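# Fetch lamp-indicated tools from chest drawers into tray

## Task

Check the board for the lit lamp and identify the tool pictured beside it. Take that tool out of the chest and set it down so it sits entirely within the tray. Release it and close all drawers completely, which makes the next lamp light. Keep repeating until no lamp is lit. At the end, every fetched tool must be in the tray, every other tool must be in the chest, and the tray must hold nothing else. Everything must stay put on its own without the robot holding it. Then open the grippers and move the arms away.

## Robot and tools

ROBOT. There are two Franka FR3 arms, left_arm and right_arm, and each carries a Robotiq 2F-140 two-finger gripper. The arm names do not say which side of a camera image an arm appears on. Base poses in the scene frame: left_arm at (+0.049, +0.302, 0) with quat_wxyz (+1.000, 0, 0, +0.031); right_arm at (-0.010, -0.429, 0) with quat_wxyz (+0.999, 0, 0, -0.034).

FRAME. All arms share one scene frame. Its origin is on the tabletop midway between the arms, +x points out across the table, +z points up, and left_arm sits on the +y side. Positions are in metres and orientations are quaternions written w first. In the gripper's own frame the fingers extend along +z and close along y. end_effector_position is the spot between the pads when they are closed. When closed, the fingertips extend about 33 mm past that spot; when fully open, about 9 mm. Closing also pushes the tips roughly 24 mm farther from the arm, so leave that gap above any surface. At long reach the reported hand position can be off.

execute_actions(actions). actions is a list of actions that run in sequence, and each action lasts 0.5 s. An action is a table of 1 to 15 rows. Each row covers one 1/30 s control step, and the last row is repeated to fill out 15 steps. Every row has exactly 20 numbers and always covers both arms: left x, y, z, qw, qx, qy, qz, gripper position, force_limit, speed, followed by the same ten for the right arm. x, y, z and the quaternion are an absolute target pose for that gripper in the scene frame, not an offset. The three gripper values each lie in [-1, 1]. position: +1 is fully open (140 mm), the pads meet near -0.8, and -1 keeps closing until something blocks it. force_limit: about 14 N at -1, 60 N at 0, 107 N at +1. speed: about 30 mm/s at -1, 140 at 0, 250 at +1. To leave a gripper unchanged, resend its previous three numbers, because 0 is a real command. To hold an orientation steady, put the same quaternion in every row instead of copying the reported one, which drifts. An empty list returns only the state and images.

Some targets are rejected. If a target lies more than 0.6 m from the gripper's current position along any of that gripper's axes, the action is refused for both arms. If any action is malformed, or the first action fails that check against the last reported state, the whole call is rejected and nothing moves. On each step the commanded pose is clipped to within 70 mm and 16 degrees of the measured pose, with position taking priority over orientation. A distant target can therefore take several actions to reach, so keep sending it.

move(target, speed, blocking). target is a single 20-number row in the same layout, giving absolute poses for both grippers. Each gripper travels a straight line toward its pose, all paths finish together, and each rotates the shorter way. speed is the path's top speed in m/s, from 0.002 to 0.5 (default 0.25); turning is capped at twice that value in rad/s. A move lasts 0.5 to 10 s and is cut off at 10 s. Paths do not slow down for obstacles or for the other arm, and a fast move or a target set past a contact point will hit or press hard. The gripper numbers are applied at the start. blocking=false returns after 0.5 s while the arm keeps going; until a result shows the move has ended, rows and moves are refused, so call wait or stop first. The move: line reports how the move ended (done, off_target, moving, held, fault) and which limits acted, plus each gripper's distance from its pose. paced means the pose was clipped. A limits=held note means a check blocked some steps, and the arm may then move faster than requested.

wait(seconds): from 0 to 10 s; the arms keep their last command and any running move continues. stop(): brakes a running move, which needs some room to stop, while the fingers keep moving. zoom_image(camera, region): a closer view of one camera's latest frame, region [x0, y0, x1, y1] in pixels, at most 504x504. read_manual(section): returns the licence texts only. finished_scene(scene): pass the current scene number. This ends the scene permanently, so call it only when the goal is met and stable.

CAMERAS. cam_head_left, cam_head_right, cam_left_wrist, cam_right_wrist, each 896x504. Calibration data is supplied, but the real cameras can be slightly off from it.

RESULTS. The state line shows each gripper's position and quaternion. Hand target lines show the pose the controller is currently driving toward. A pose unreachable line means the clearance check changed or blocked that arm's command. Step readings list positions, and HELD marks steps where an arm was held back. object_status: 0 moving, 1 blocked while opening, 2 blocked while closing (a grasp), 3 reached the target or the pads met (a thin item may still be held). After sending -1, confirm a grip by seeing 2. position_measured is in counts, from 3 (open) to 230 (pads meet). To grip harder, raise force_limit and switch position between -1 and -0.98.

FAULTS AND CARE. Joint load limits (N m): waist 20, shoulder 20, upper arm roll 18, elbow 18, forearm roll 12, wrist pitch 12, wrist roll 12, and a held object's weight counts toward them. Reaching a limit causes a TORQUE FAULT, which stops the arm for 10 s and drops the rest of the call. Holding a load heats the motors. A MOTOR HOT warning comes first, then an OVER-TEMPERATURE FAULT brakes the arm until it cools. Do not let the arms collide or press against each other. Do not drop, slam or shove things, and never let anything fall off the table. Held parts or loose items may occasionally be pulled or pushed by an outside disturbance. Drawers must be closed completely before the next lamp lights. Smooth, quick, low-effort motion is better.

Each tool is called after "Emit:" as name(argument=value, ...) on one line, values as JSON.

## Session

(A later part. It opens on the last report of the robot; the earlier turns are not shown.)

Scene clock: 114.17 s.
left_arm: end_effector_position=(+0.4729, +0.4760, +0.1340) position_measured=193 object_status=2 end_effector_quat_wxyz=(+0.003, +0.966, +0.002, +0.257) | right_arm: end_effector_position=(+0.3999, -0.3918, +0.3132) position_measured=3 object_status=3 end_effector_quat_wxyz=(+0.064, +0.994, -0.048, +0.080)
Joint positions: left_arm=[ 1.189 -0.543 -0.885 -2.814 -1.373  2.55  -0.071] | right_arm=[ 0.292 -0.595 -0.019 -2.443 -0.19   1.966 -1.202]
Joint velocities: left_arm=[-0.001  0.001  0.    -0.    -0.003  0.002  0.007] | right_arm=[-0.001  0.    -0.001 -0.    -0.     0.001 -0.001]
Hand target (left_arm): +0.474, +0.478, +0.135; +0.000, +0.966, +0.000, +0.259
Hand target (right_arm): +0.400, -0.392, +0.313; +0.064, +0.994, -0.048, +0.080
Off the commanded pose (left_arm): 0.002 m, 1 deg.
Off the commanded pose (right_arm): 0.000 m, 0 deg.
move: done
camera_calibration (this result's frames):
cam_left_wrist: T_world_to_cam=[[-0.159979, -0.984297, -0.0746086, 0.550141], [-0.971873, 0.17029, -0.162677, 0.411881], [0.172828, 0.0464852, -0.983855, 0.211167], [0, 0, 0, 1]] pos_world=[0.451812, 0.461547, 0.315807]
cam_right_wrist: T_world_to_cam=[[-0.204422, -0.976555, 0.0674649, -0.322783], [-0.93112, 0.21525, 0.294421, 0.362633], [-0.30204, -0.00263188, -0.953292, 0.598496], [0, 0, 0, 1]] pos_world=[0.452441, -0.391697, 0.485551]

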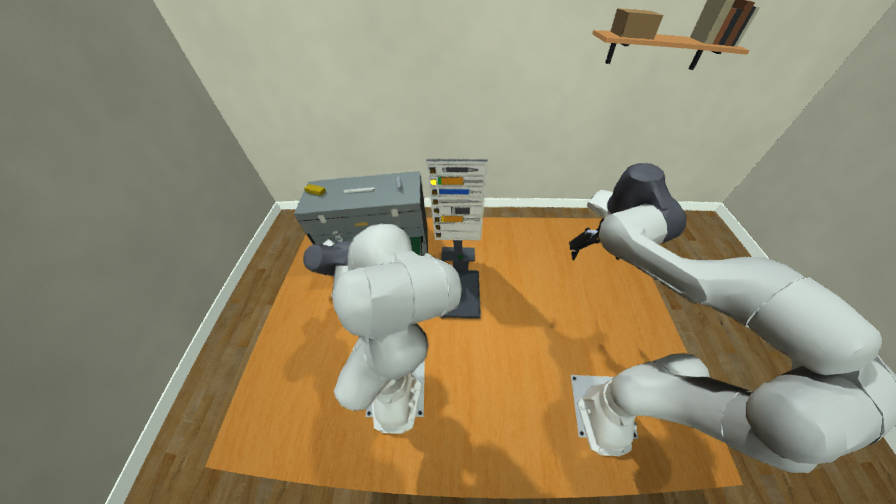

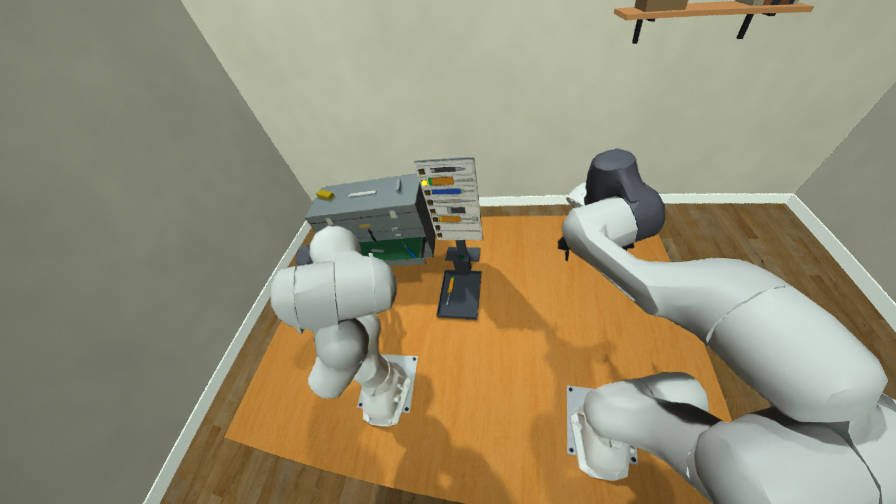

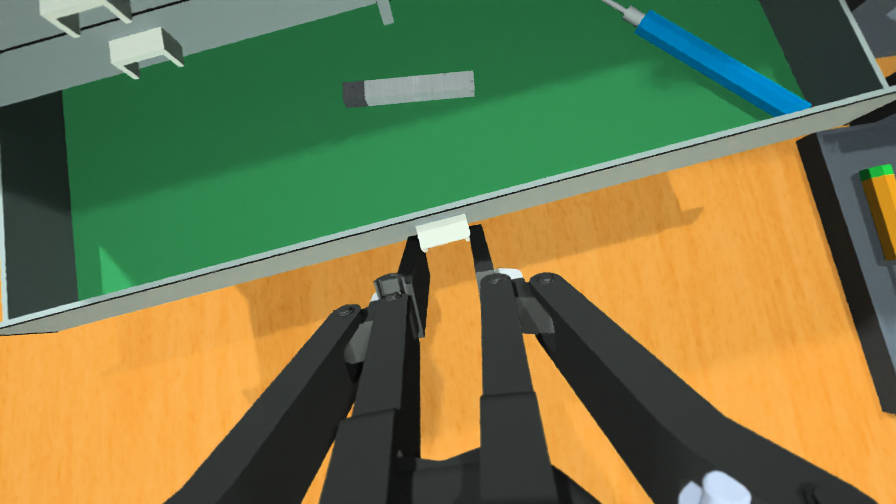

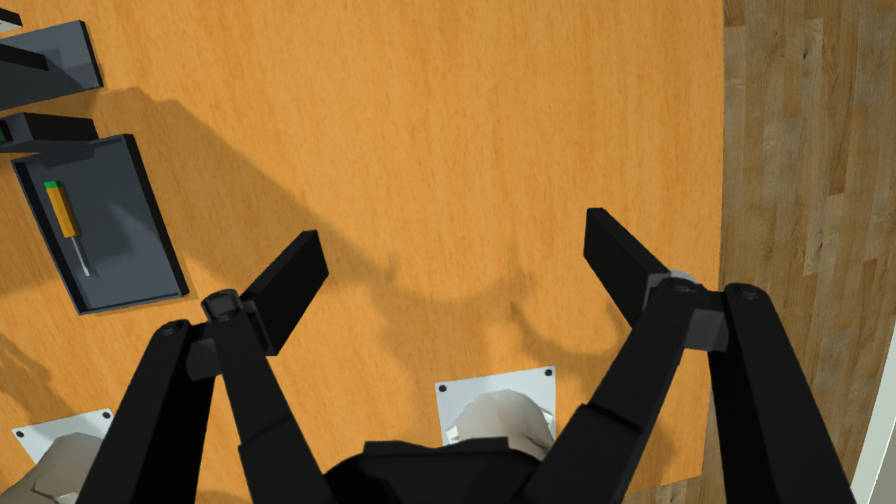

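Emit:
move(target=[0.607,0.486,0.135,0,0.966,0,0.259,-1,0,0,0.4,-0.392,0.313,0.064,0.994,-0.048,0.08,1,0,0], speed=0.1)

Emit:
move(target=[0.607,0.486,0.135,0,0.966,0,0.259,0,0,0,0.4,-0.392,0.313,0.064,0.994,-0.048,0.08,1,0,0])

Emit:
move(target=[0.50,0.40,0.25,0,0.966,0,0.259,0,0,0,0.4,-0.392,0.313,0.064,0.994,-0.048,0.08,1,0,0])

Emit:
zoom_image(camera="cam_head_left", region=[300,100,560,280])

Scene clock: 117.07 s.
left_arm: end_effector_position=(+0.6033, +0.4868, +0.1329) position_measured=193 object_status=2 end_effector_quat_wxyz=(-0.003, +0.966, -0.008, +0.258) | right_arm: end_effector_position=(+0.3999, -0.3918, +0.3132) position_measured=3 object_status=3 end_effector_quat_wxyz=(+0.064, +0.994, -0.048, +0.080)
Joint positions: left_arm=[ 1.467 -0.008 -1.243 -2.51  -0.857  2.946 -0.458] | right_arm=[ 0.292 -0.595 -0.019 -2.443 -0.19   1.966 -1.202]
Joint velocities: left_arm=[-0.002  0.001  0.002  0.001  0.065  0.001 -0.1  ] | right_arm=[-0.001  0.    -0.001  0.001  0.    -0.001  0.001]
Hand target (left_arm): +0.608, +0.483, +0.135; +0.001, +0.965, -0.001, +0.261
Hand target (right_arm): +0.400, -0.392, +0.313; +0.064, +0.994, -0.048, +0.080
Off the commanded pose (left_arm): 0.004 m, 1 deg.
Off the commanded pose (right_arm): 0.000 m, 0 deg.
move: off_target (left_arm)
camera_calibration (this result's frames):
cam_left_wrist: T_world_to_cam=[[-0.176769, -0.979959, -0.0918353, 0.591922], [-0.968209, 0.189907, -0.162811, 0.524838], [0.176988, 0.0601357, -0.982374, 0.177734], [0, 0, 0, 1]] pos_world=[0.581329, 0.4697, 0.31441]
cam_right_wrist: T_world_to_cam=[[-0.204422, -0.976555, 0.0674648, -0.322783], [-0.931119, 0.215251, 0.294421, 0.362633], [-0.30204, -0.00263168, -0.953292, 0.598496], [0, 0, 0, 1]] pos_world=[0.452441, -0.391697, 0.485551]

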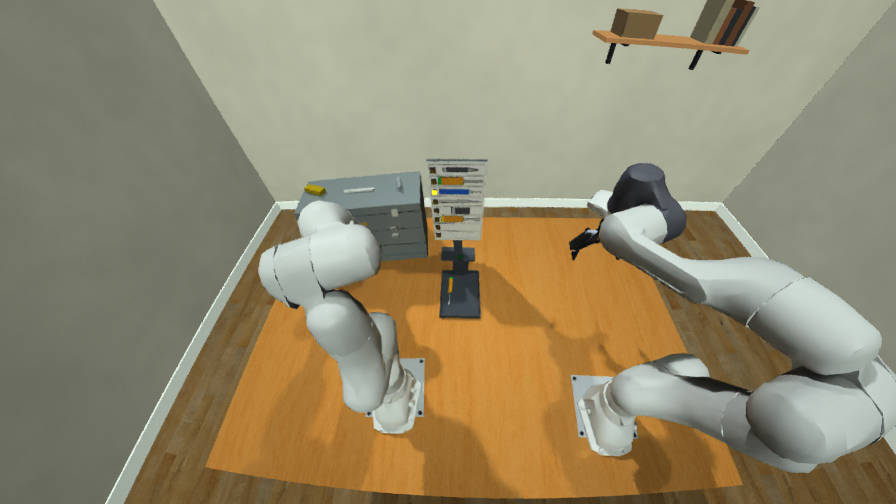

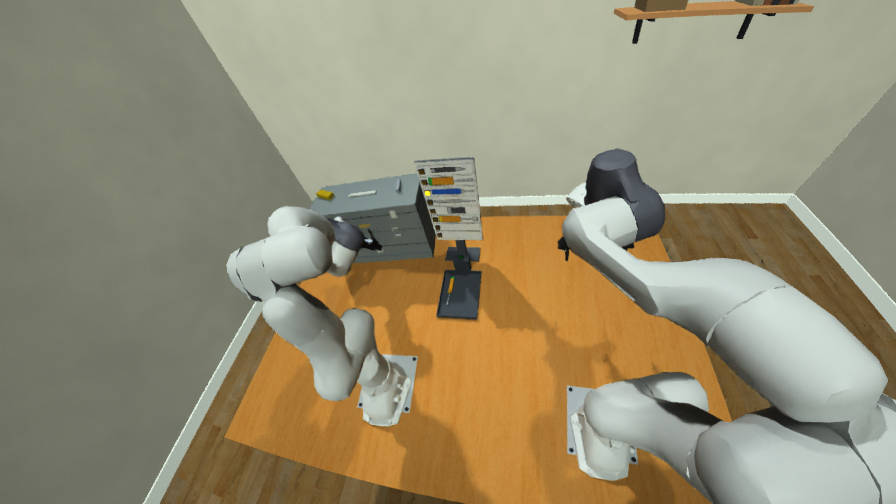

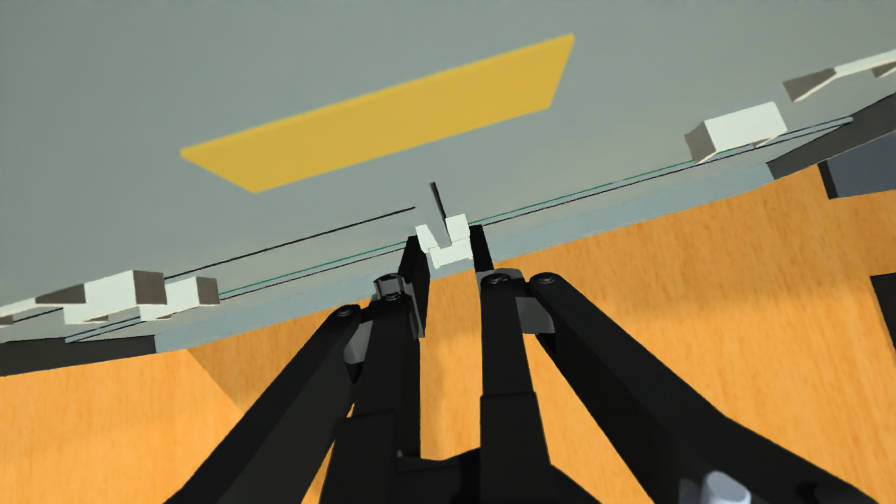

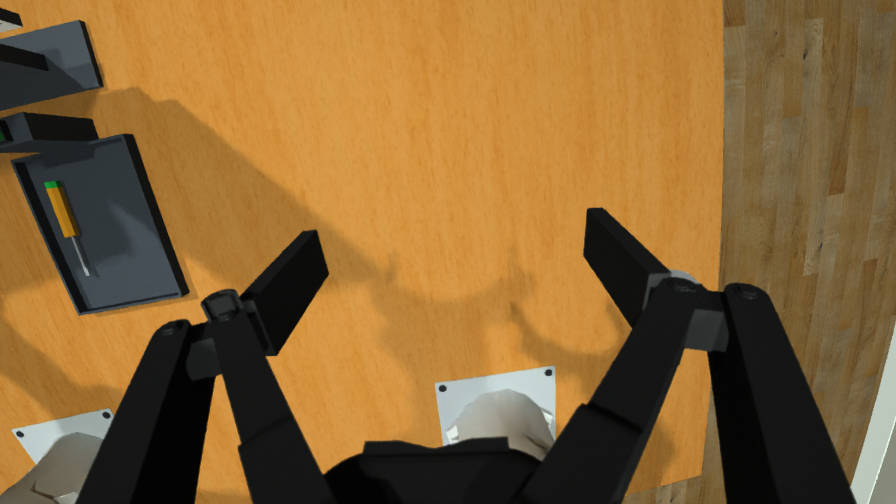

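Scene clock: 117.77 s.
left_arm: end_effector_position=(+0.6021, +0.4839, +0.1305) position_measured=129 object_status=3 end_effector_quat_wxyz=(+0.003, +0.967, -0.002, +0.255) | right_arm: end_effector_position=(+0.3999, -0.3918, +0.3132) position_measured=3 object_status=3 end_effector_quat_wxyz=(+0.064, +0.994, -0.048, +0.080)
Joint positions: left_arm=[ 1.467 -0.005 -1.243 -2.512 -0.843  2.94  -0.486] | right_arm=[ 0.292 -0.595 -0.019 -2.443 -0.19   1.966 -1.202]
Joint velocities: left_arm=[ 0.001  0.001 -0.     0.001  0.016 -0.001 -0.034] | right_arm=[-0.     0.002  0.001  0.    -0.001 -0.     0.001]
Hand target (left_arm): +0.607, +0.486, +0.135; +0.000, +0.966, -0.000, +0.259
Hand target (right_arm): +0.400, -0.392, +0.313; +0.064, +0.994, -0.048, +0.080
Off the commanded pose (left_arm): 0.007 m, 1 deg.
Off the commanded pose (right_arm): 0.000 m, 0 deg.
move: off_target (left_arm)
camera_calibration (this result's frames):
cam_left_wrist: T_world_to_cam=[[-0.168386, -0.982691, -0.0772359, 0.582971], [-0.971083, 0.178829, -0.158169, 0.530294], [0.169243, 0.048369, -0.984387, 0.186392], [0, 0, 0, 1]] pos_world=[0.581579, 0.469032, 0.312384]
cam_right_wrist: T_world_to_cam=[[-0.204422, -0.976555, 0.0674648, -0.322783], [-0.931119, 0.215251, 0.294421, 0.362633], [-0.30204, -0.00263172, -0.953292, 0.598496], [0, 0, 0, 1]] pos_world=[0.452441, -0.391697, 0.485551]

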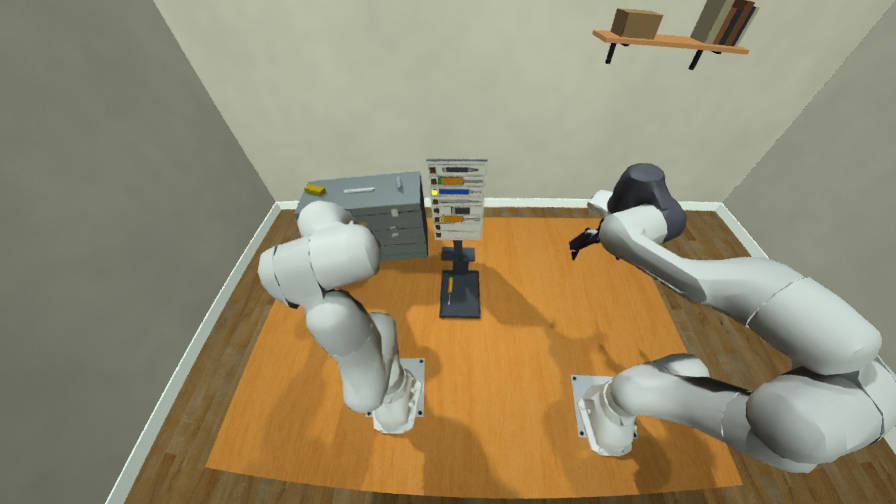

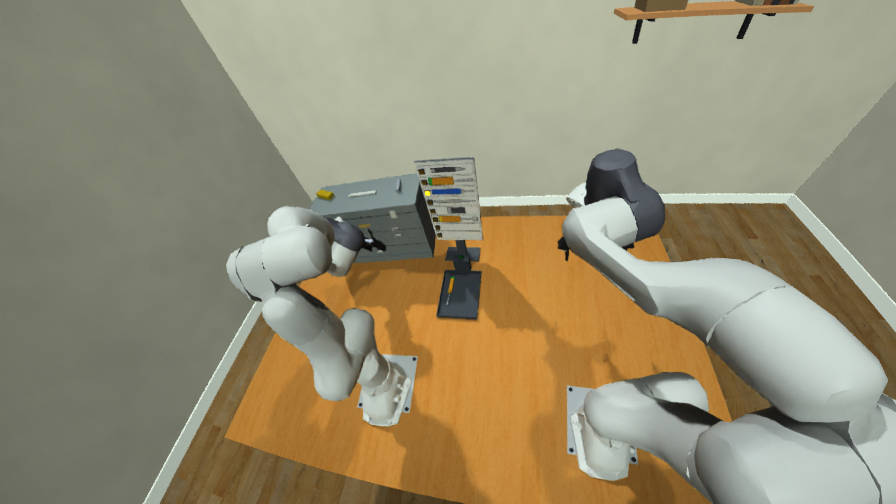

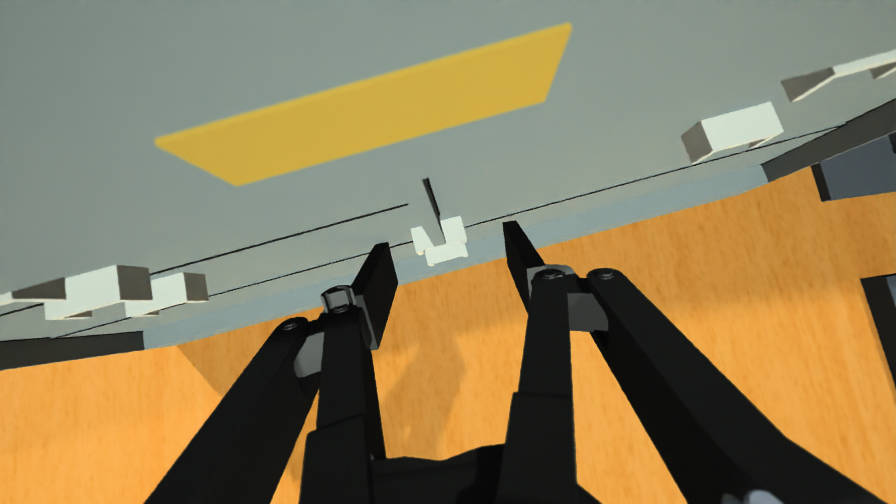

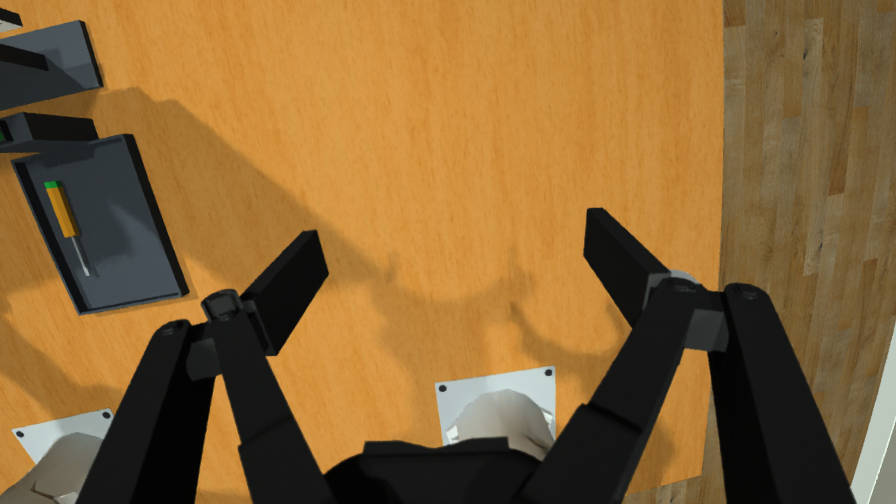

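Scene clock: 119.43 s.
left_arm: end_effector_position=(+0.5016, +0.4001, +0.2531) position_measured=129 object_status=3 end_effector_quat_wxyz=(-0.000, +0.964, -0.004, +0.265) | right_arm: end_effector_position=(+0.3999, -0.3918, +0.3132) position_measured=3 object_status=3 end_effector_quat_wxyz=(+0.064, +0.994, -0.048, +0.080)
Joint positions: left_arm=[ 0.953 -0.883 -0.72  -2.758 -1.068  2.3   -0.552] | right_arm=[ 0.292 -0.595 -0.019 -2.443 -0.19   1.966 -1.202]
Joint velocities: left_arm=[ 0.001 -0.002  0.001 -0.001  0.001 -0.015 -0.02 ] | right_arm=[0.002 0.    0.    0.001 0.001 0.001 0.   ]
Hand target (left_arm): +0.500, +0.401, +0.252; +0.001, +0.965, +0.002, +0.263
Hand target (right_arm): +0.400, -0.392, +0.313; +0.064, +0.994, -0.048, +0.080
Off the commanded pose (left_arm): 0.004 m, 1 deg.
Off the commanded pose (right_arm): 0.000 m, 0 deg.
move: off_target (left_arm)
camera_calibration (this result's frames):
cam_left_wrist: T_world_to_cam=[[-0.168216, -0.981852, -0.0875769, 0.495363], [-0.967089, 0.181584, -0.178229, 0.469046], [0.190897, 0.0547137, -0.980084, 0.313649], [0, 0, 0, 1]] pos_world=[0.477063, 0.384041, 0.434382]
cam_right_wrist: T_world_to_cam=[[-0.204422, -0.976555, 0.0674648, -0.322783], [-0.931119, 0.215251, 0.294421, 0.362633], [-0.30204, -0.00263171, -0.953292, 0.598496], [0, 0, 0, 1]] pos_world=[0.452441, -0.391697, 0.485551]

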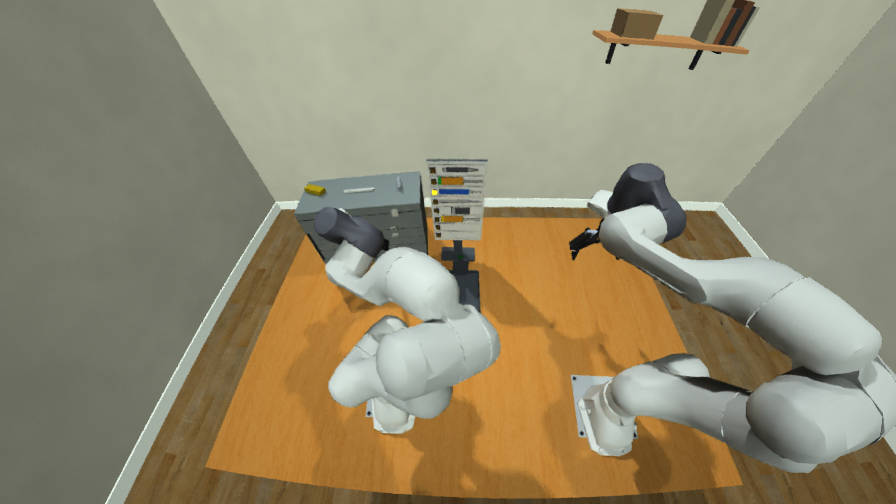

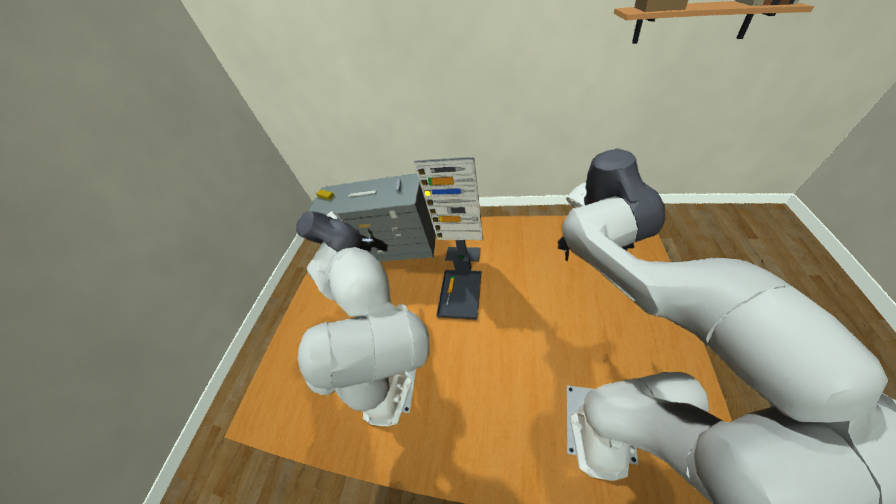

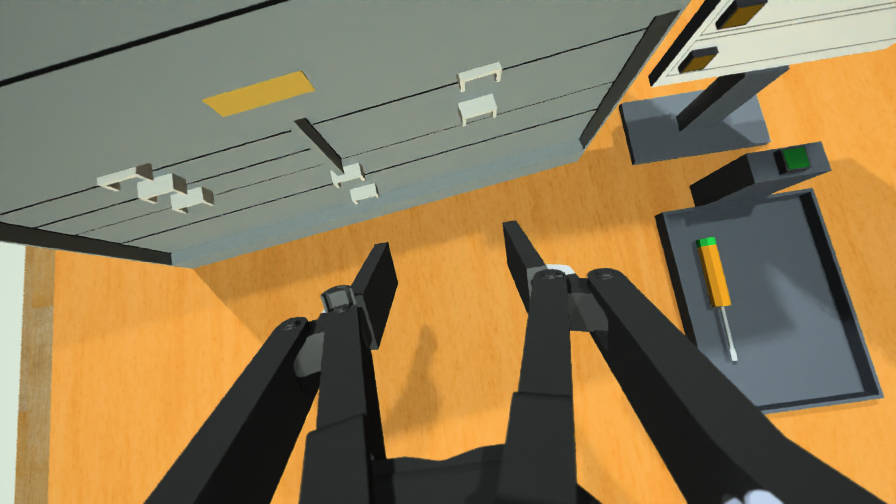

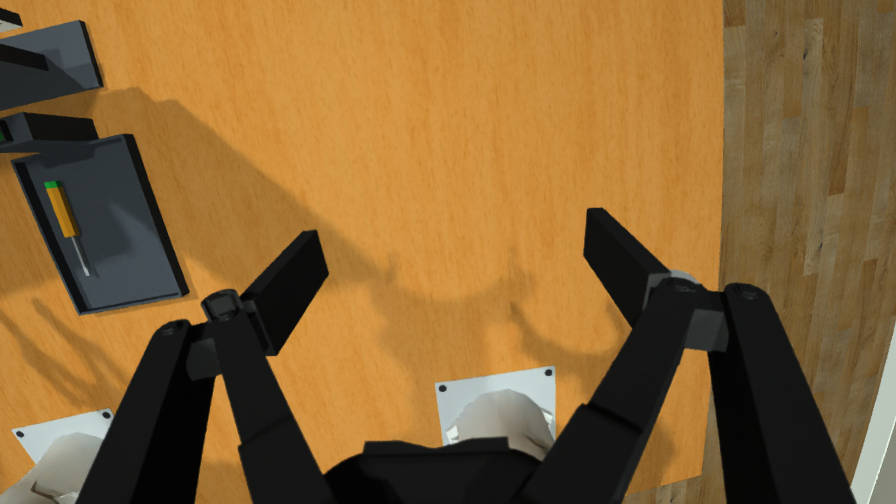

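Region (300, 100, 560, 280) of cam_head_left's 896x504 image, scaled by 1.938, with more detail than that image has; it fills the top 349 rows of this view, and the rest is white.

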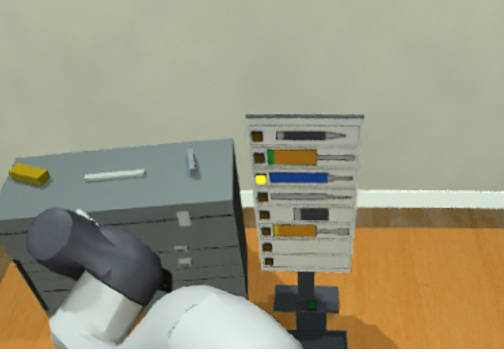

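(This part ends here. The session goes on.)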